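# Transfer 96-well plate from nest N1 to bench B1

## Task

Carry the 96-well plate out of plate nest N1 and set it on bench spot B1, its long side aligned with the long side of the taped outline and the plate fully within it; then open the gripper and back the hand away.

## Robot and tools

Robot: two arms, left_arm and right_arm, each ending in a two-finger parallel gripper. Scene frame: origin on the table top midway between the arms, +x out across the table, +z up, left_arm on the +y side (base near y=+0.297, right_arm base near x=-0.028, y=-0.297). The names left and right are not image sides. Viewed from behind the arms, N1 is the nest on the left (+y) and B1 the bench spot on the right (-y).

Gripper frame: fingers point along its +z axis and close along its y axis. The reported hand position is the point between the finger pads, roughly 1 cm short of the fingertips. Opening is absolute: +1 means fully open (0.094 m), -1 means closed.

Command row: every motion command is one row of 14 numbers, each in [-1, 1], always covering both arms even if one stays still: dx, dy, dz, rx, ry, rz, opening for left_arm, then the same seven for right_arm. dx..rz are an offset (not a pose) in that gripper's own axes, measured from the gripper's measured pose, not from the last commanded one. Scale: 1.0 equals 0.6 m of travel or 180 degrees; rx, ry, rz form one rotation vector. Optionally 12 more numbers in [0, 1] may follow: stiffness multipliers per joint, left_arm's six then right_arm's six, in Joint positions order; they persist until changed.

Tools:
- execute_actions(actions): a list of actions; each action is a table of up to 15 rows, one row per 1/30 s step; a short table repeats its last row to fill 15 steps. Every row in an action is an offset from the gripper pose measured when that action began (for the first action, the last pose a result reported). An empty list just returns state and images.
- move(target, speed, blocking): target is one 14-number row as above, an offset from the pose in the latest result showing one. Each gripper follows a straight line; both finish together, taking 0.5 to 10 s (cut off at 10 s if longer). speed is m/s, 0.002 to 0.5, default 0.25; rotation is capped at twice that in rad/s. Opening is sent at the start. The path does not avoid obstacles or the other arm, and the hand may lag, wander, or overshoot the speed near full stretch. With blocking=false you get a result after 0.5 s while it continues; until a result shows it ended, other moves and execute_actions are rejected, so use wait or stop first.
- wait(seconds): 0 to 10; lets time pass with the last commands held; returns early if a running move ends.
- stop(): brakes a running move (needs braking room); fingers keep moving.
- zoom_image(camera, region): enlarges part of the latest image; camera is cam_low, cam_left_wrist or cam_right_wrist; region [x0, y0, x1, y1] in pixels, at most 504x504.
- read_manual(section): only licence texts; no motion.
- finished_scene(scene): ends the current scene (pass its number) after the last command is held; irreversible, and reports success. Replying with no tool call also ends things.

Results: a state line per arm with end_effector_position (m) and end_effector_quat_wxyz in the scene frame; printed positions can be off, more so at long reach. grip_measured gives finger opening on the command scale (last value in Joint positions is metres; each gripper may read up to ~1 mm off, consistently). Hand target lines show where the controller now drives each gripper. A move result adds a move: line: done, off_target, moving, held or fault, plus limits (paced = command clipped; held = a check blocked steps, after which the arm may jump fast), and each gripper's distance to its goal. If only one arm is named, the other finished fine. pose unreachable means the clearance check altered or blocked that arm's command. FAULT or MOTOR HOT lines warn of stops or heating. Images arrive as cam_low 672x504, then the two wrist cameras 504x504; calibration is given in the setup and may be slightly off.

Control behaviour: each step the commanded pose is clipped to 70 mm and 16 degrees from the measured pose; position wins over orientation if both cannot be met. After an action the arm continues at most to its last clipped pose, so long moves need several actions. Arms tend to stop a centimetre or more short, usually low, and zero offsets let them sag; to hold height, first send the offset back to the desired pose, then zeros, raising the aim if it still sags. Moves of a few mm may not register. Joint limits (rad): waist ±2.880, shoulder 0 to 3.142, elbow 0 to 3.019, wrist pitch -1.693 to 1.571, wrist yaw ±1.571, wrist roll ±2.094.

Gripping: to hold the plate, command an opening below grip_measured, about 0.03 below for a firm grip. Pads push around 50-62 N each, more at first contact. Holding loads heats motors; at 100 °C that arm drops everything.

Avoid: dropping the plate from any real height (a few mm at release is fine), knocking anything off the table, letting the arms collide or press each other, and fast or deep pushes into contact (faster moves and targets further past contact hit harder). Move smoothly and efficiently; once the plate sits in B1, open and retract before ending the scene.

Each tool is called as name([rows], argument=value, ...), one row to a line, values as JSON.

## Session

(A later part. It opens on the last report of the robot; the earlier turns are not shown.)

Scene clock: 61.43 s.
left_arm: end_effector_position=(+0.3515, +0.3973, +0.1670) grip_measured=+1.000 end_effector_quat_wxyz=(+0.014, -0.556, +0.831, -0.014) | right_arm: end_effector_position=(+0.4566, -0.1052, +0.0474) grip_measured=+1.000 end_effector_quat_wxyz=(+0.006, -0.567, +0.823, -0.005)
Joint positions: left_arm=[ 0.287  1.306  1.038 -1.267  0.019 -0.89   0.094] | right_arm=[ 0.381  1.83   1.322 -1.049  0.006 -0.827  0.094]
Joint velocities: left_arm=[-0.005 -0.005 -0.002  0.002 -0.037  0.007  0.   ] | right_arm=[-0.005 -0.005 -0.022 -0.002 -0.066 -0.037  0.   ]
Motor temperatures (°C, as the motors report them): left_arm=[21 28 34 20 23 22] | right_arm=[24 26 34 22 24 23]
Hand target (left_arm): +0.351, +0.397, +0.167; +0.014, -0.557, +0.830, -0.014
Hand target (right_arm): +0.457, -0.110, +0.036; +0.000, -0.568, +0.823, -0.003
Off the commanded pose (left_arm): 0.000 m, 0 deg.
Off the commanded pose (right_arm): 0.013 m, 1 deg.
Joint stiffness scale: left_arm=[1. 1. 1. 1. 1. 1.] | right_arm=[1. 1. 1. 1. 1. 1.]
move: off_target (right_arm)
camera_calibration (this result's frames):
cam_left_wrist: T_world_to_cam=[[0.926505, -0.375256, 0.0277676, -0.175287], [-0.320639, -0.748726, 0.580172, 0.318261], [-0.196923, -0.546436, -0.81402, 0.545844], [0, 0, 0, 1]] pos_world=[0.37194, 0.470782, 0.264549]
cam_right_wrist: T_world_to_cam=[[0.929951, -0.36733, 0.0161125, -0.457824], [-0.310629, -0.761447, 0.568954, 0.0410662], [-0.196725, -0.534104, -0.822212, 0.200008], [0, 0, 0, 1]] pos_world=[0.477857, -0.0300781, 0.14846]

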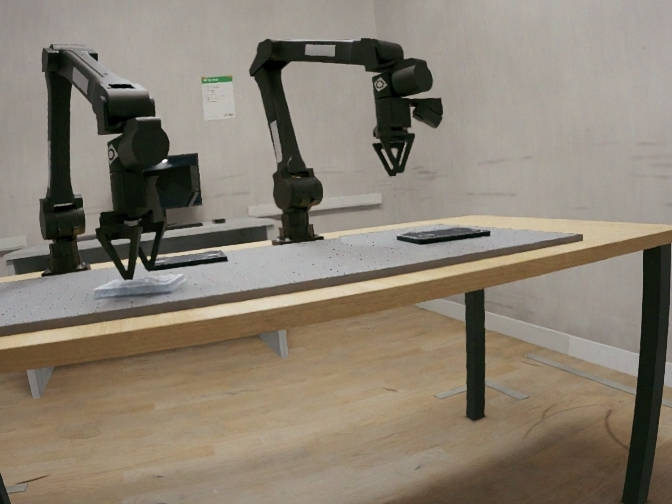

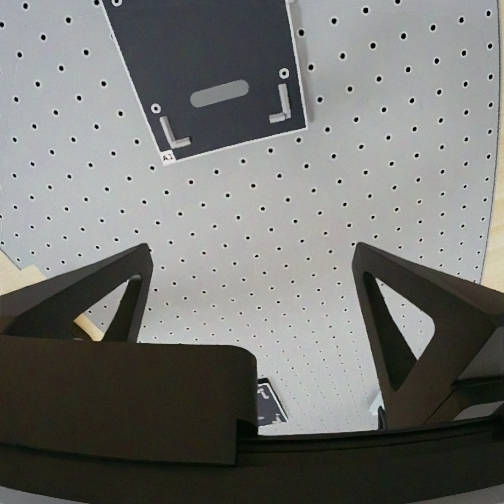

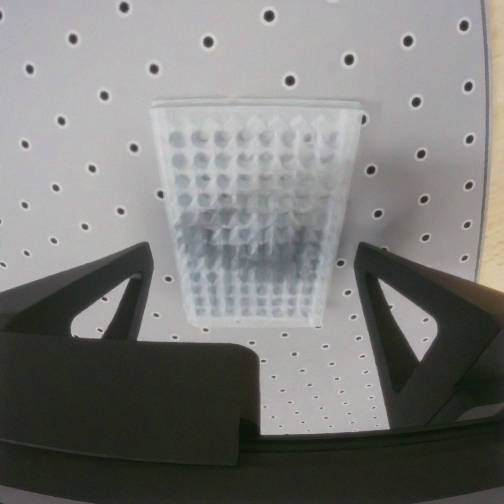

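move(target=[0,0,0,0,0,0,1,0.002,0,0.059,-0.004,0.003,0,1], speed=0.055)

zoom_image(camera="cam_low", region=[70,230,210,320])

Scene clock: 65.90 s.
left_arm: end_effector_position=(+0.3515, +0.3973, +0.1670) grip_measured=+1.000 end_effector_quat_wxyz=(+0.014, -0.556, +0.831, -0.014) | right_arm: end_effector_position=(+0.4584, -0.1045, +0.0258) grip_measured=+1.000 end_effector_quat_wxyz=(+0.006, -0.567, +0.823, -0.004)
Joint positions: left_arm=[ 0.287  1.306  1.038 -1.267  0.019 -0.89   0.094] | right_arm=[ 0.381  1.863  1.306 -1.001  0.006 -0.827  0.094]
Joint velocities: left_arm=[-0.005 -0.024  0.007  0.007 -0.037  0.051  0.   ] | right_arm=[ 0.005 -0.024 -0.007  0.007  0.022 -0.007  0.   ]
Motor temperatures (°C, as the motors report them): left_arm=[21 28 34 20 23 22] | right_arm=[24 26 33 22 24 23]
Hand target (left_arm): +0.351, +0.397, +0.167; +0.014, -0.556, +0.831, -0.014
Hand target (right_arm): +0.456, -0.106, +0.012; -0.002, -0.567, +0.823, -0.002
Off the commanded pose (left_arm): 0.000 m, 0 deg.
Off the commanded pose (right_arm): 0.014 m, 1 deg.
Joint stiffness scale: left_arm=[1. 1. 1. 1. 1. 1.] | right_arm=[1. 1. 1. 1. 1. 1.]
move: off_target (right_arm)
camera_calibration (this result's frames):
cam_left_wrist: T_world_to_cam=[[0.926505, -0.375256, 0.0277676, -0.175287], [-0.320639, -0.748726, 0.580172, 0.318261], [-0.196923, -0.546436, -0.81402, 0.545844], [0, 0, 0, 1]] pos_world=[0.37194, 0.470782, 0.264549]
cam_right_wrist: T_world_to_cam=[[0.929957, -0.367328, 0.0158348, -0.458864], [-0.310427, -0.761367, 0.569171, 0.0543916], [-0.197016, -0.53422, -0.822067, 0.183044], [0, 0, 0, 1]] pos_world=[0.479671, -0.0293554, 0.126783]

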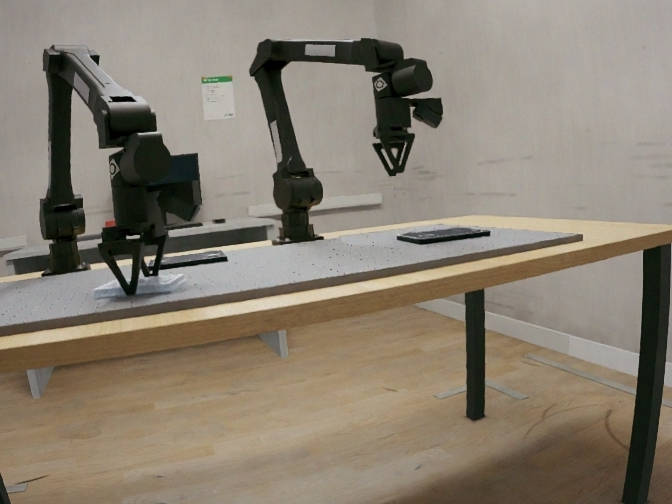

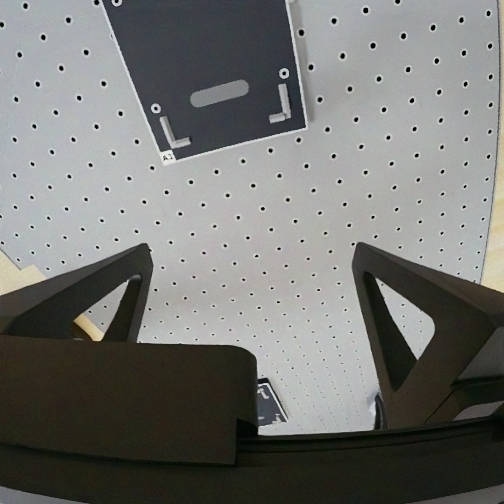

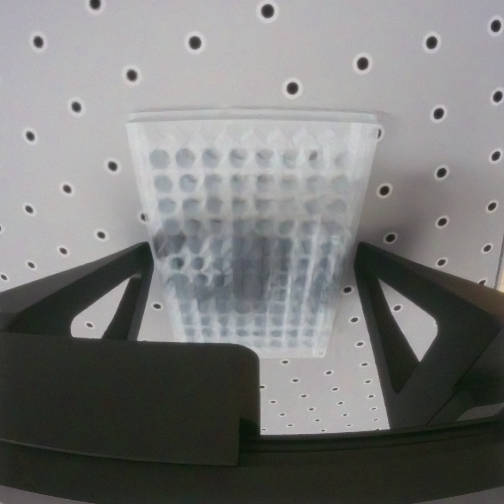

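Region (70, 230, 210, 320) of cam_low's 672x504 image, scaled by 3.600, with more detail than that image has; it fills the top 324 rows of this view, and the rest is white.

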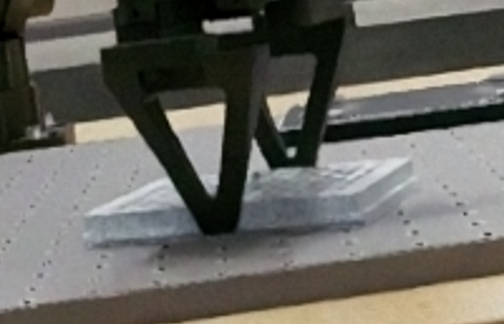

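execute_actions([
  [[0,0,0,0,0,0,1,0,0,0,0,0,0,0.94],[0,0,0,0,0,0,1,0,0,0,0,0,0,0.88],[0,0,0,0,0,0,1,0,0,0,0,0,0,0.84],[0,0,0,0,0,0,1,0,0,0,0,0,0,0.8],[0,0,0,0,0,0,1,0,0,0,0,0,0,0.77],[0,0,0,0,0,0,1,0,0,0,0,0,0,0.74],[0,0,0,0,0,0,1,0,0,0,0,0,0,0.68]],
])

move(target=[0,0,0,0,0,0,1,-0.01,-0.02,-0.085,0.005,-0.004,0,0.68], speed=0.1)

Scene clock: 71.93 s.
left_arm: end_effector_position=(+0.3515, +0.3973, +0.1670) grip_measured=+1.000 end_effector_quat_wxyz=(+0.014, -0.556, +0.831, -0.014) | right_arm: end_effector_position=(+0.4584, -0.1045, +0.0258) grip_measured=+0.732 end_effector_quat_wxyz=(+0.006, -0.567, +0.823, -0.004)
Joint positions: left_arm=[ 0.287  1.306  1.038 -1.267  0.019 -0.89   0.094] | right_arm=[ 0.381  1.863  1.306 -1.001  0.006 -0.827  0.081]
Joint velocities: left_arm=[-0.024 -0.015 -0.002  0.012 -0.007  0.022  0.   ] | right_arm=[-0.005 -0.005 -0.012  0.002  0.007 -0.051 -0.001]
Motor temperatures (°C, as the motors report them): left_arm=[21 27 34 20 23 22] | right_arm=[24 27 33 22 24 23]
Hand target (left_arm): +0.351, +0.397, +0.167; +0.014, -0.556, +0.831, -0.014
Hand target (right_arm): +0.458, -0.105, +0.026; +0.006, -0.567, +0.823, -0.004
Off the commanded pose (left_arm): 0.000 m, 0 deg.
Off the commanded pose (right_arm): 0.000 m, 0 deg.
Joint stiffness scale: left_arm=[1. 1. 1. 1. 1. 1.] | right_arm=[1. 1. 1. 1. 1. 1.]
camera_calibration (this result's frames):
cam_left_wrist: T_world_to_cam=[[0.926505, -0.375256, 0.0277676, -0.175287], [-0.320639, -0.748726, 0.580172, 0.318261], [-0.196923, -0.546436, -0.81402, 0.545844], [0, 0, 0, 1]] pos_world=[0.37194, 0.470782, 0.264549]
cam_right_wrist: T_world_to_cam=[[0.929957, -0.367328, 0.0158348, -0.458864], [-0.310427, -0.761367, 0.569171, 0.0543916], [-0.197016, -0.53422, -0.822067, 0.183044], [0, 0, 0, 1]] pos_world=[0.479671, -0.0293554, 0.126783]

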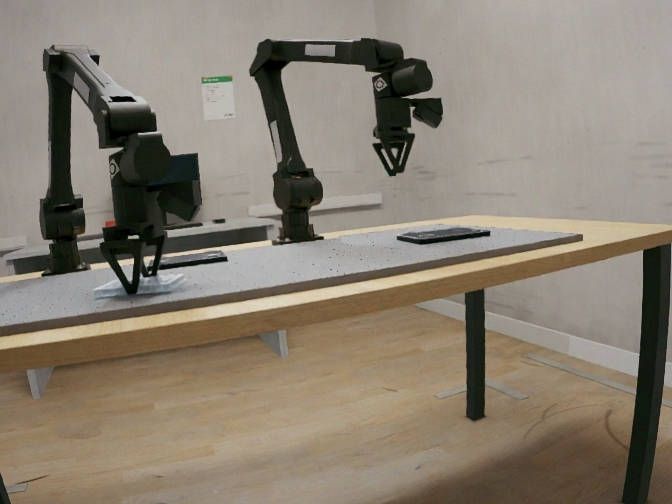

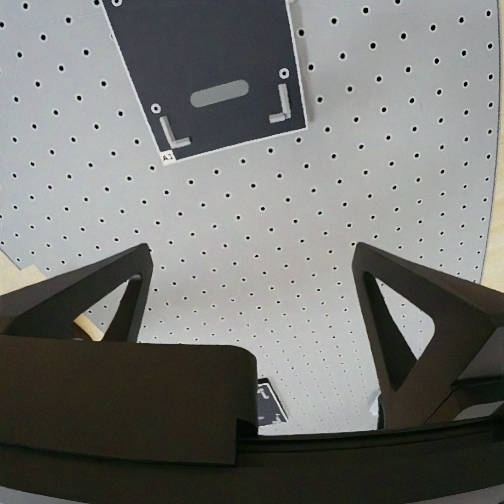

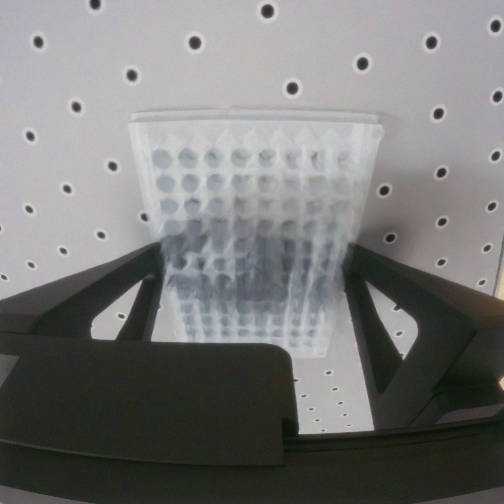

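Scene clock: 72.90 s.
left_arm: end_effector_position=(+0.3515, +0.3973, +0.1670) grip_measured=+1.000 end_effector_quat_wxyz=(+0.014, -0.556, +0.831, -0.014) | right_arm: end_effector_position=(+0.4575, -0.1049, +0.0629) grip_measured=+0.732 end_effector_quat_wxyz=(+0.003, -0.567, +0.823, -0.004)
Joint positions: left_arm=[ 0.287  1.306  1.038 -1.267  0.019 -0.89   0.094] | right_arm=[ 0.381  1.817  1.348 -1.095  0.006 -0.827  0.081]
Joint velocities: left_arm=[-0.005 -0.024 -0.007  0.002  0.007 -0.007  0.   ] | right_arm=[-0.005 -0.015  0.007 -0.007  0.007 -0.051 -0.   ]
Motor temperatures (°C, as the motors report them): left_arm=[21 27 34 20 23 22] | right_arm=[24 27 33 22 24 23]
Hand target (left_arm): +0.351, +0.397, +0.167; +0.014, -0.556, +0.831, -0.014
Hand target (right_arm): +0.471, -0.104, +0.077; +0.015, -0.567, +0.823, -0.007
Off the commanded pose (left_arm): 0.000 m, 0 deg.
Off the commanded pose (right_arm): 0.020 m, 1 deg.
Joint stiffness scale: left_arm=[1. 1. 1. 1. 1. 1.] | right_arm=[1. 1. 1. 1. 1. 1.]
move: off_target (right_arm)
camera_calibration (this result's frames):
cam_left_wrist: T_world_to_cam=[[0.926505, -0.375256, 0.0277676, -0.175287], [-0.320639, -0.748726, 0.580172, 0.318261], [-0.196923, -0.546436, -0.81402, 0.545844], [0, 0, 0, 1]] pos_world=[0.37194, 0.470782, 0.264549]
cam_right_wrist: T_world_to_cam=[[0.93003, -0.367299, 0.0116694, -0.458512], [-0.307393, -0.760158, 0.572425, 0.0312153], [-0.20138, -0.535959, -0.819874, 0.214906], [0, 0, 0, 1]] pos_world=[0.479303, -0.0295018, 0.163678]

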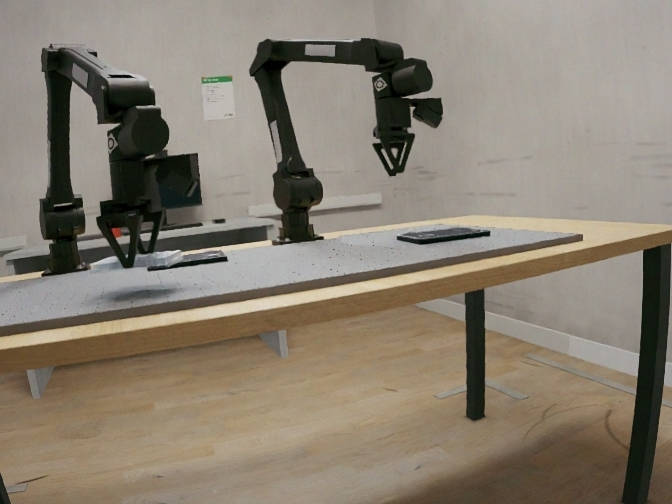

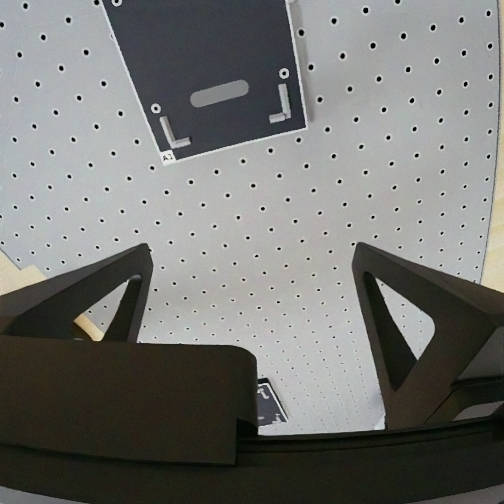

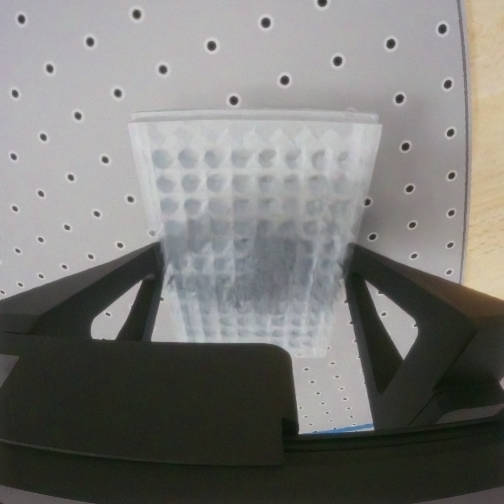

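move(target=[0,0,0,0,0,0,1,0.648,-0.252,-0.003,0.008,0,-0.086,0.68], speed=0.3)

Scene clock: 78.17 s.
left_arm: end_effector_position=(+0.3515, +0.3973, +0.1670) grip_measured=+1.000 end_effector_quat_wxyz=(+0.014, -0.556, +0.831, -0.014) | right_arm: end_effector_position=(+0.4455, -0.5192, +0.0568) grip_measured=+0.732 end_effector_quat_wxyz=(+0.005, -0.665, +0.747, -0.007)
Joint positions: left_arm=[ 0.287  1.306  1.038 -1.267  0.019 -0.89   0.094] | right_arm=[-0.436  1.821  1.336 -1.069 -0.003 -1.894  0.081]
Joint velocities: left_arm=[ 0.005  0.015  0.012  0.007 -0.066 -0.022  0.   ] | right_arm=[-0.005 -0.005 -0.032 -0.002 -0.007  0.022 -0.   ]
Motor temperatures (°C, as the motors report them): left_arm=[21 27 34 20 23 22] | right_arm=[24 27 34 22 24 23]
Hand target (left_arm): +0.351, +0.397, +0.167; +0.014, -0.556, +0.831, -0.014
Hand target (right_arm): +0.460, -0.521, +0.061; +0.008, -0.673, +0.740, -0.011
Off the commanded pose (left_arm): 0.000 m, 0 deg.
Off the commanded pose (right_arm): 0.018 m, 2 deg.
Joint stiffness scale: left_arm=[1. 1. 1. 1. 1. 1.] | right_arm=[1. 1. 1. 1. 1. 1.]
move: off_target (right_arm)
camera_calibration (this result's frames):
cam_left_wrist: T_world_to_cam=[[0.926505, -0.375256, 0.0277676, -0.175287], [-0.320639, -0.748726, 0.580172, 0.318261], [-0.196923, -0.546436, -0.81402, 0.545844], [0, 0, 0, 1]] pos_world=[0.37194, 0.470782, 0.264549]
cam_right_wrist: T_world_to_cam=[[0.991721, -0.126965, 0.0191953, -0.50266], [-0.114845, -0.810137, 0.574881, -0.395768], [-0.057439, -0.572327, -0.818012, -0.0976394], [0, 0, 0, 1]] pos_world=[0.447439, -0.440328, 0.157298]

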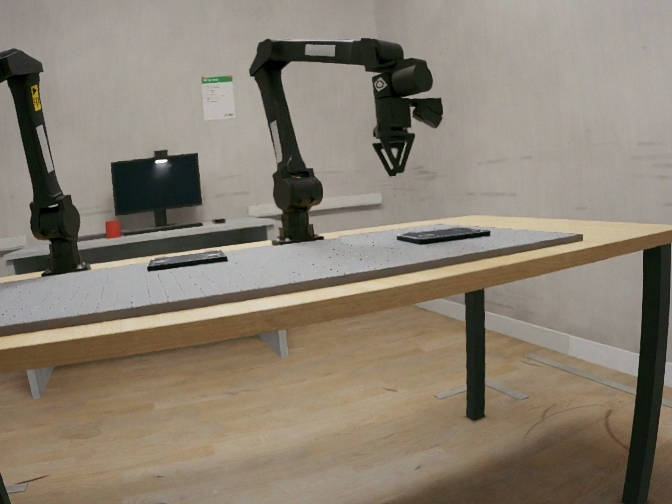

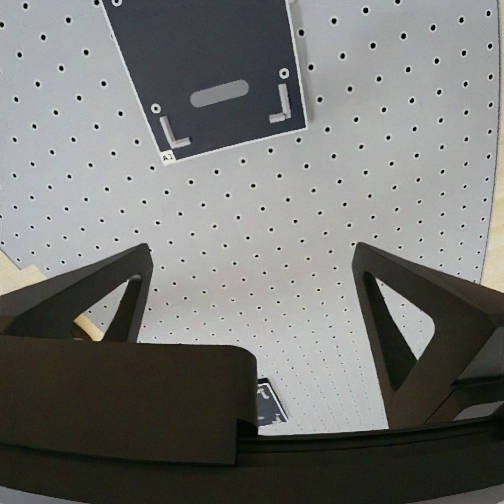

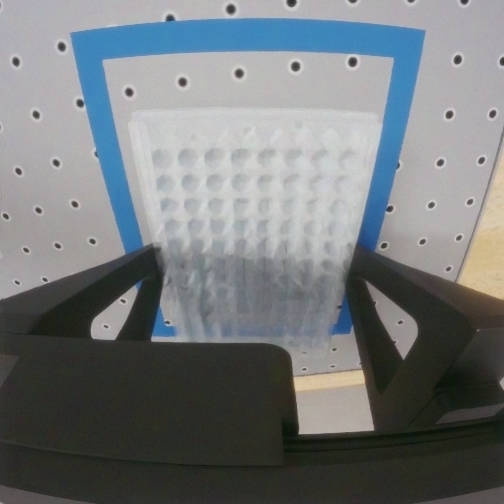

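move(target=[0,0,0,0,0,0,1,0,0.004,0.075,-0.006,0,0,0.68], speed=0.045)

Scene clock: 85.27 s.
left_arm: end_effector_position=(+0.3515, +0.3973, +0.1670) grip_measured=+1.000 end_effector_quat_wxyz=(+0.014, -0.556, +0.831, -0.014) | right_arm: end_effector_position=(+0.4459, -0.5199, +0.0261) grip_measured=+0.732 end_effector_quat_wxyz=(+0.003, -0.666, +0.746, -0.007)
Joint positions: left_arm=[ 0.287  1.306  1.038 -1.267  0.019 -0.89   0.094] | right_arm=[-0.436  1.863  1.308 -1.     0.001 -1.896  0.081]
Joint velocities: left_arm=[ 0.005 -0.005 -0.002  0.012 -0.081  0.022  0.   ] | right_arm=[-0.015 -0.015  0.017  0.002 -0.007 -0.022 -0.001]
Motor temperatures (°C, as the motors report them): left_arm=[21 27 34 20 23 22] | right_arm=[24 27 34 22 24 23]
Hand target (left_arm): +0.351, +0.397, +0.167; +0.014, -0.556, +0.831, -0.014
Hand target (right_arm): +0.444, -0.519, +0.012; -0.002, -0.665, +0.747, -0.000
Off the commanded pose (left_arm): 0.000 m, 0 deg.
Off the commanded pose (right_arm): 0.014 m, 1 deg.
Joint stiffness scale: left_arm=[1. 1. 1. 1. 1. 1.] | right_arm=[1. 1. 1. 1. 1. 1.]
move: off_target (right_arm)
camera_calibration (this result's frames):
cam_left_wrist: T_world_to_cam=[[0.926505, -0.375256, 0.0277676, -0.175287], [-0.320639, -0.748726, 0.580172, 0.318261], [-0.196923, -0.546436, -0.81402, 0.545844], [0, 0, 0, 1]] pos_world=[0.37194, 0.470782, 0.264549]
cam_right_wrist: T_world_to_cam=[[0.992063, -0.124711, 0.0160708, -0.501476], [-0.111084, -0.80934, 0.57674, -0.379962], [-0.058919, -0.573948, -0.816769, -0.123454], [0, 0, 0, 1]] pos_world=[0.448014, -0.440914, 0.126366]

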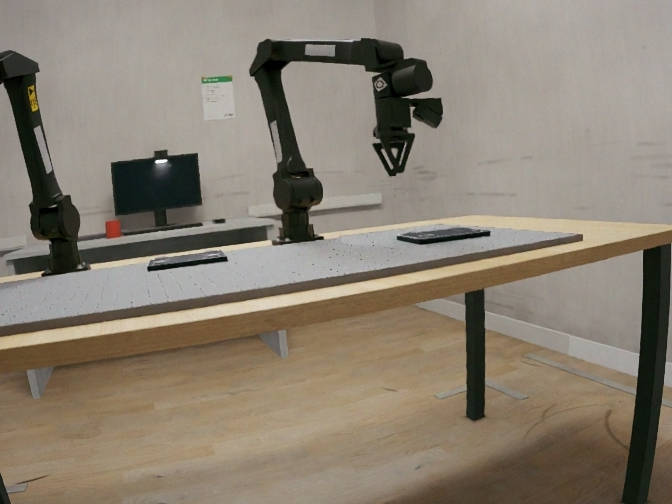

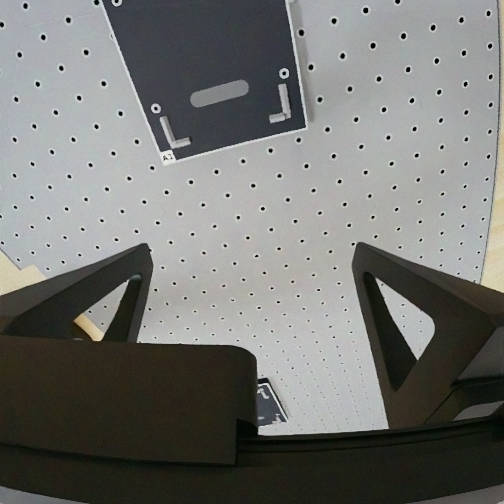

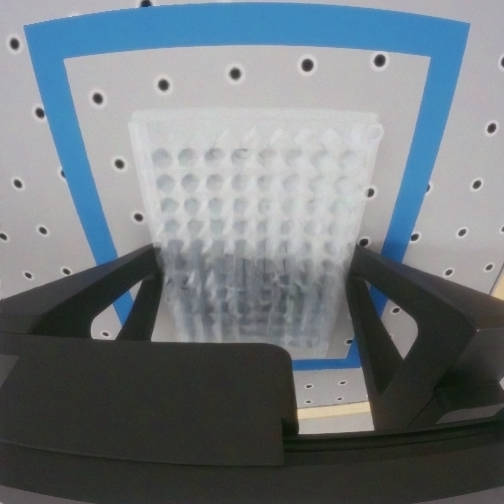

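execute_actions([
  [[0,0,0,0,0,0,1,0,0,0,0,0,0,0.76],[0,0,0,0,0,0,1,0,0,0,0,0,0,0.84],[0,0,0,0,0,0,1,0,-0.005,-0.005,0.003,0,0,1],[0,0,0,0,0,0,1,0.003,-0.012,-0.012,0.006,0,0,1]],
])

execute_actions([
  [[0,0,0,0,0,0,1,0.005,-0.018,-0.018,0.008,0,0,1],[0,0,0,0,0,0,1,0.006,-0.021,-0.024,0.008,0,0,1],[0,0,0,0,0,0,1,0.007,-0.023,-0.03,0.008,0,0,1],[0,0,0,0,0,0,1,0.007,-0.023,-0.036,0.008,0,0,1],[0,0,0,0,0,0,1,0.007,-0.023,-0.042,0.008,0,0,1],[0,0,0,0,0,0,1,0.007,-0.023,-0.048,0.008,0,0,1],[0,0,0,0,0,0,1,0.007,-0.023,-0.054,0.008,0,0,1],[0,0,0,0,0,0,1,0.007,-0.023,-0.06,0.008,0,0,1],[0,0,0,0,0,0,1,0.007,-0.023,-0.066,0.008,0,0,1],[0,0,0,0,0,0,1,0.007,-0.023,-0.072,0.008,0,0,1]],
])

move(target=[0,0,0,0,0,0,1,0,0,-0.28,0,0,0,1])

Scene clock: 93.10 s.
left_arm: end_effector_position=(+0.3515, +0.3973, +0.1670) grip_measured=+1.000 end_effector_quat_wxyz=(+0.014, -0.556, +0.831, -0.014) | right_arm: end_effector_position=(+0.4462, -0.5195, +0.0261) grip_measured=+0.999 end_effector_quat_wxyz=(+0.004, -0.666, +0.746, -0.006)
Joint positions: left_arm=[ 0.287  1.306  1.038 -1.267  0.019 -0.89   0.094] | right_arm=[-0.436  1.863  1.308 -1.    -0.003 -1.896  0.094]
Joint velocities: left_arm=[-0.005  0.005  0.002  0.002  0.007  0.066  0.   ] | right_arm=[ 0.005  0.005  0.017 -0.002  0.037 -0.022 -0.   ]
Motor temperatures (°C, as the motors report them): left_arm=[21 26 34 20 23 22] | right_arm=[24 27 33 22 24 23]
Hand target (left_arm): +0.351, +0.397, +0.167; +0.014, -0.556, +0.831, -0.014
Hand target (right_arm): +0.453, -0.522, +0.033; +0.009, -0.666, +0.746, -0.014
Off the commanded pose (left_arm): 0.000 m, 0 deg.
Off the commanded pose (right_arm): 0.010 m, 1 deg.
Joint stiffness scale: left_arm=[1. 1. 1. 1. 1. 1.] | right_arm=[1. 1. 1. 1. 1. 1.]
camera_calibration (this result's frames):
cam_left_wrist: T_world_to_cam=[[0.926505, -0.375256, 0.0277676, -0.175287], [-0.320639, -0.748726, 0.580172, 0.318261], [-0.196923, -0.546436, -0.81402, 0.545844], [0, 0, 0, 1]] pos_world=[0.37194, 0.470782, 0.264549]
cam_right_wrist: T_world_to_cam=[[0.992047, -0.124712, 0.0170121, -0.501656], [-0.111793, -0.810935, 0.574358, -0.380003], [-0.0578337, -0.571692, -0.818427, -0.122436], [0, 0, 0, 1]] pos_world=[0.448103, -0.440716, 0.126587]

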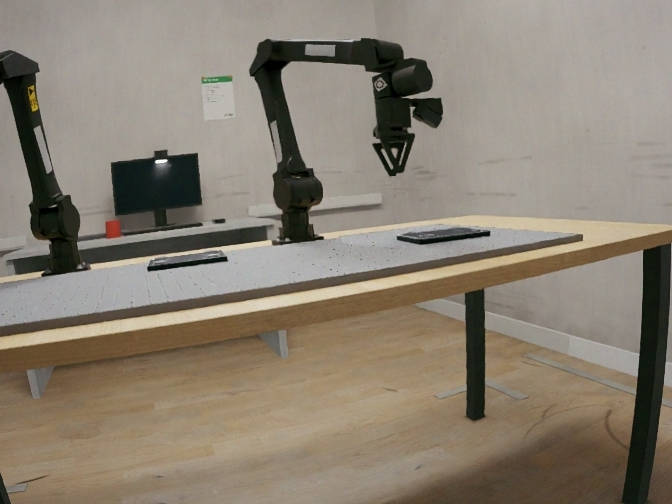

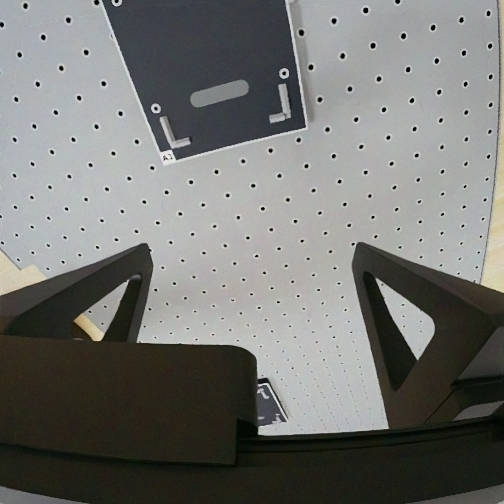

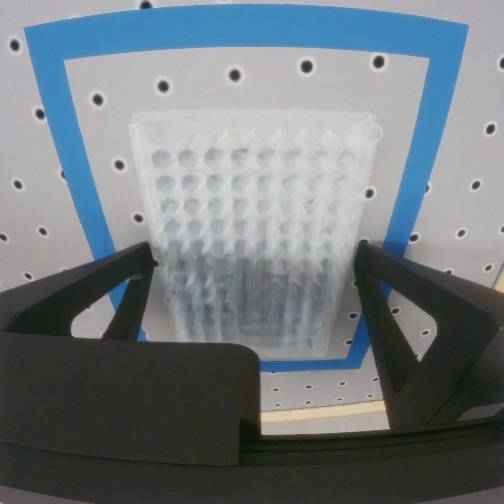

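Scene clock: 93.60 s.
left_arm: end_effector_position=(+0.3515, +0.3973, +0.1670) grip_measured=+1.000 end_effector_quat_wxyz=(+0.014, -0.556, +0.831, -0.014) | right_arm: end_effector_position=(+0.4464, -0.5187, +0.0551) grip_measured=+0.999 end_effector_quat_wxyz=(+0.006, -0.666, +0.746, -0.004)
Joint positions: left_arm=[ 0.287  1.306  1.038 -1.267  0.019 -0.89   0.094] | right_arm=[-0.436  1.826  1.34  -1.071 -0.007 -1.896  0.094]
Joint velocities: left_arm=[-0.024  0.005 -0.027  0.012  0.095  0.066  0.   ] | right_arm=[ 0.005 -0.073  0.095 -0.017 -0.037 -0.037  0.001]
Motor temperatures (°C, as the motors report them): left_arm=[21 26 34 20 23 22] | right_arm=[24 27 33 22 24 23]
Hand target (left_arm): +0.351, +0.397, +0.167; +0.014, -0.556, +0.831, -0.014
Hand target (right_arm): +0.458, -0.525, +0.069; +0.012, -0.666, +0.746, -0.016
Off the commanded pose (left_arm): 0.000 m, 0 deg.
Off the commanded pose (right_arm): 0.020 m, 1 deg.
Joint stiffness scale: left_arm=[1. 1. 1. 1. 1. 1.] | right_arm=[1. 1. 1. 1. 1. 1.]
camera_calibration (this result's frames):
cam_left_wrist: T_world_to_cam=[[0.926505, -0.375256, 0.0277676, -0.175287], [-0.320639, -0.748726, 0.580172, 0.318261], [-0.196923, -0.546436, -0.81402, 0.545844], [0, 0, 0, 1]] pos_world=[0.37194, 0.470782, 0.264549]
cam_right_wrist: T_world_to_cam=[[0.992051, -0.124733, 0.0166098, -0.502249], [-0.111867, -0.813777, 0.570309, -0.397274], [-0.0576197, -0.567634, -0.821262, -0.0960185], [0, 0, 0, 1]] pos_world=[0.448283, -0.440443, 0.156055]

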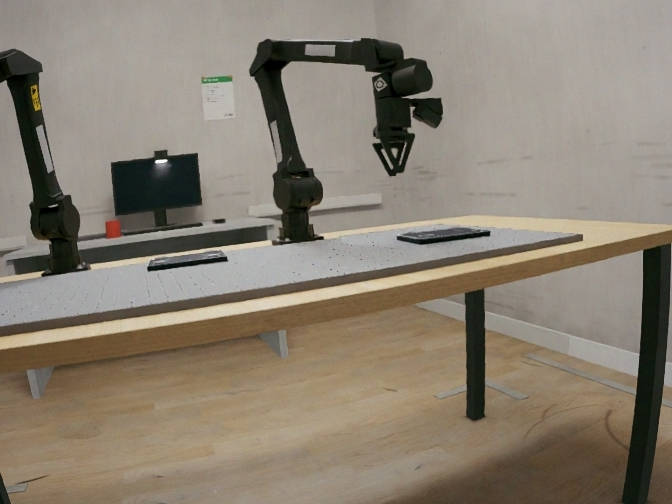

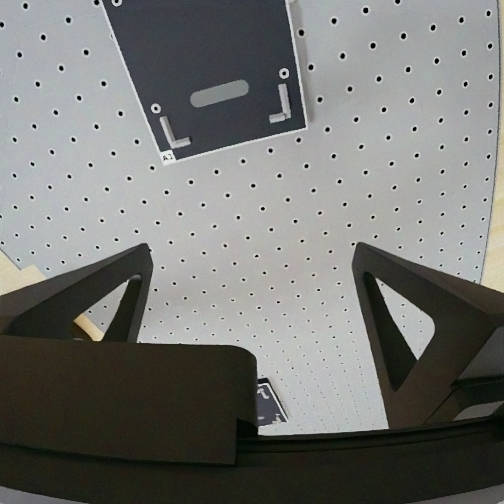

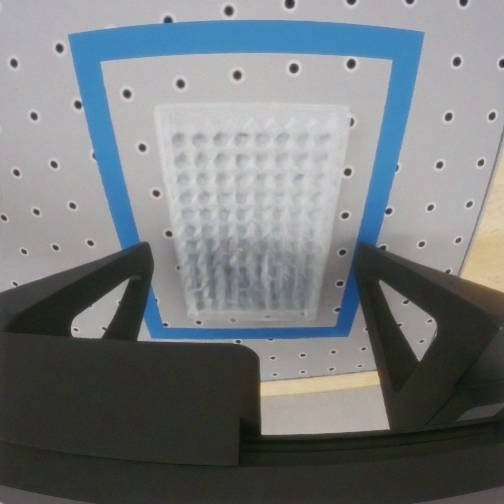

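Scene clock: 94.70 s.
left_arm: end_effector_position=(+0.3515, +0.3973, +0.1670) grip_measured=+1.000 end_effector_quat_wxyz=(+0.014, -0.556, +0.831, -0.014) | right_arm: end_effector_position=(+0.4382, -0.5148, +0.2160) grip_measured=+0.999 end_effector_quat_wxyz=(+0.004, -0.666, +0.746, -0.001)
Joint positions: left_arm=[ 0.287  1.306  1.038 -1.267  0.019 -0.89   0.094] | right_arm=[-0.436  1.688  1.591 -1.469 -0.007 -1.896  0.094]
Joint velocities: left_arm=[-0.015 -0.005 -0.007 -0.017 -0.022  0.007  0.   ] | right_arm=[-0.005 -0.015 -0.002 -0.022 -0.007 -0.022  0.001]
Motor temperatures (°C, as the motors report them): left_arm=[21 26 34 20 23 22] | right_arm=[24 27 34 22 24 23]
Hand target (left_arm): +0.351, +0.397, +0.167; +0.014, -0.556, +0.831, -0.014
Hand target (right_arm): +0.444, -0.521, +0.223; +0.006, -0.666, +0.746, -0.005
Off the commanded pose (left_arm): 0.000 m, 0 deg.
Off the commanded pose (right_arm): 0.010 m, 0 deg.
Joint stiffness scale: left_arm=[1. 1. 1. 1. 1. 1.] | right_arm=[1. 1. 1. 1. 1. 1.]
move: done
camera_calibration (this result's frames):
cam_left_wrist: T_world_to_cam=[[0.926505, -0.375256, 0.0277676, -0.175287], [-0.320639, -0.748726, 0.580172, 0.318261], [-0.196923, -0.546436, -0.81402, 0.545844], [0, 0, 0, 1]] pos_world=[0.37194, 0.470782, 0.264549]
cam_right_wrist: T_world_to_cam=[[0.992138, -0.124774, 0.00971581, -0.494875], [-0.10813, -0.81553, 0.568523, -0.488948], [-0.0630131, -0.565104, -0.82261, 0.0417493], [0, 0, 0, 1]] pos_world=[0.440744, -0.436906, 0.31713]

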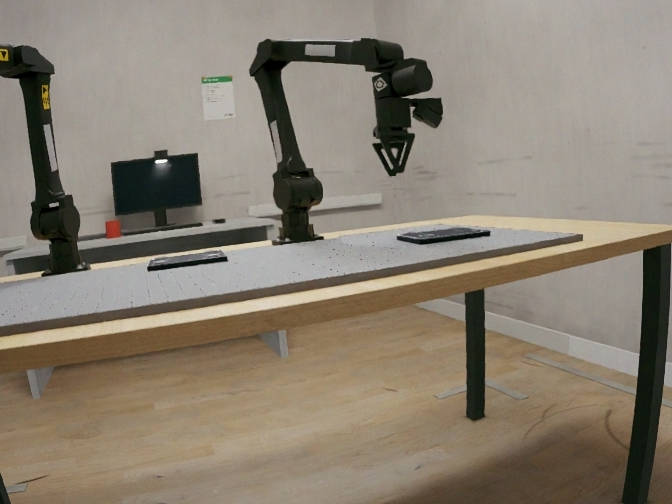

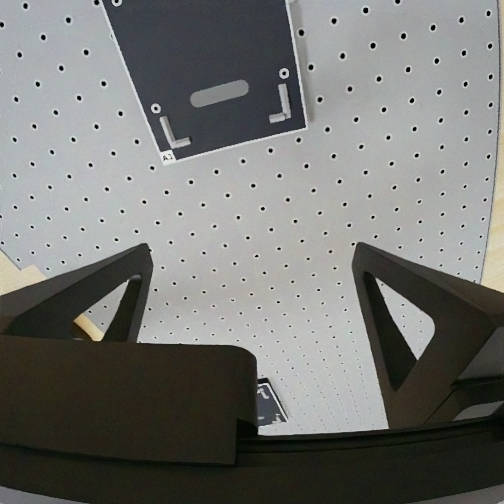

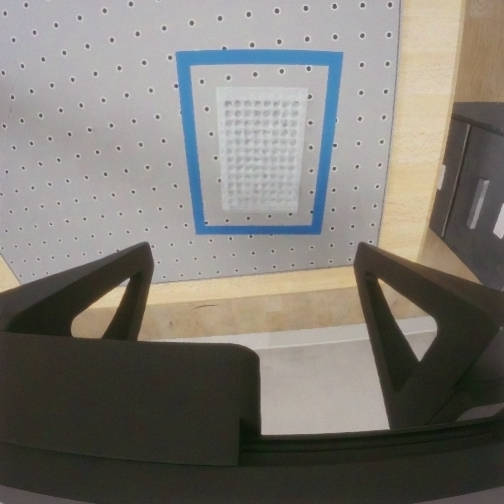

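finished_scene(scene=2)

The scene is finished: the task was done.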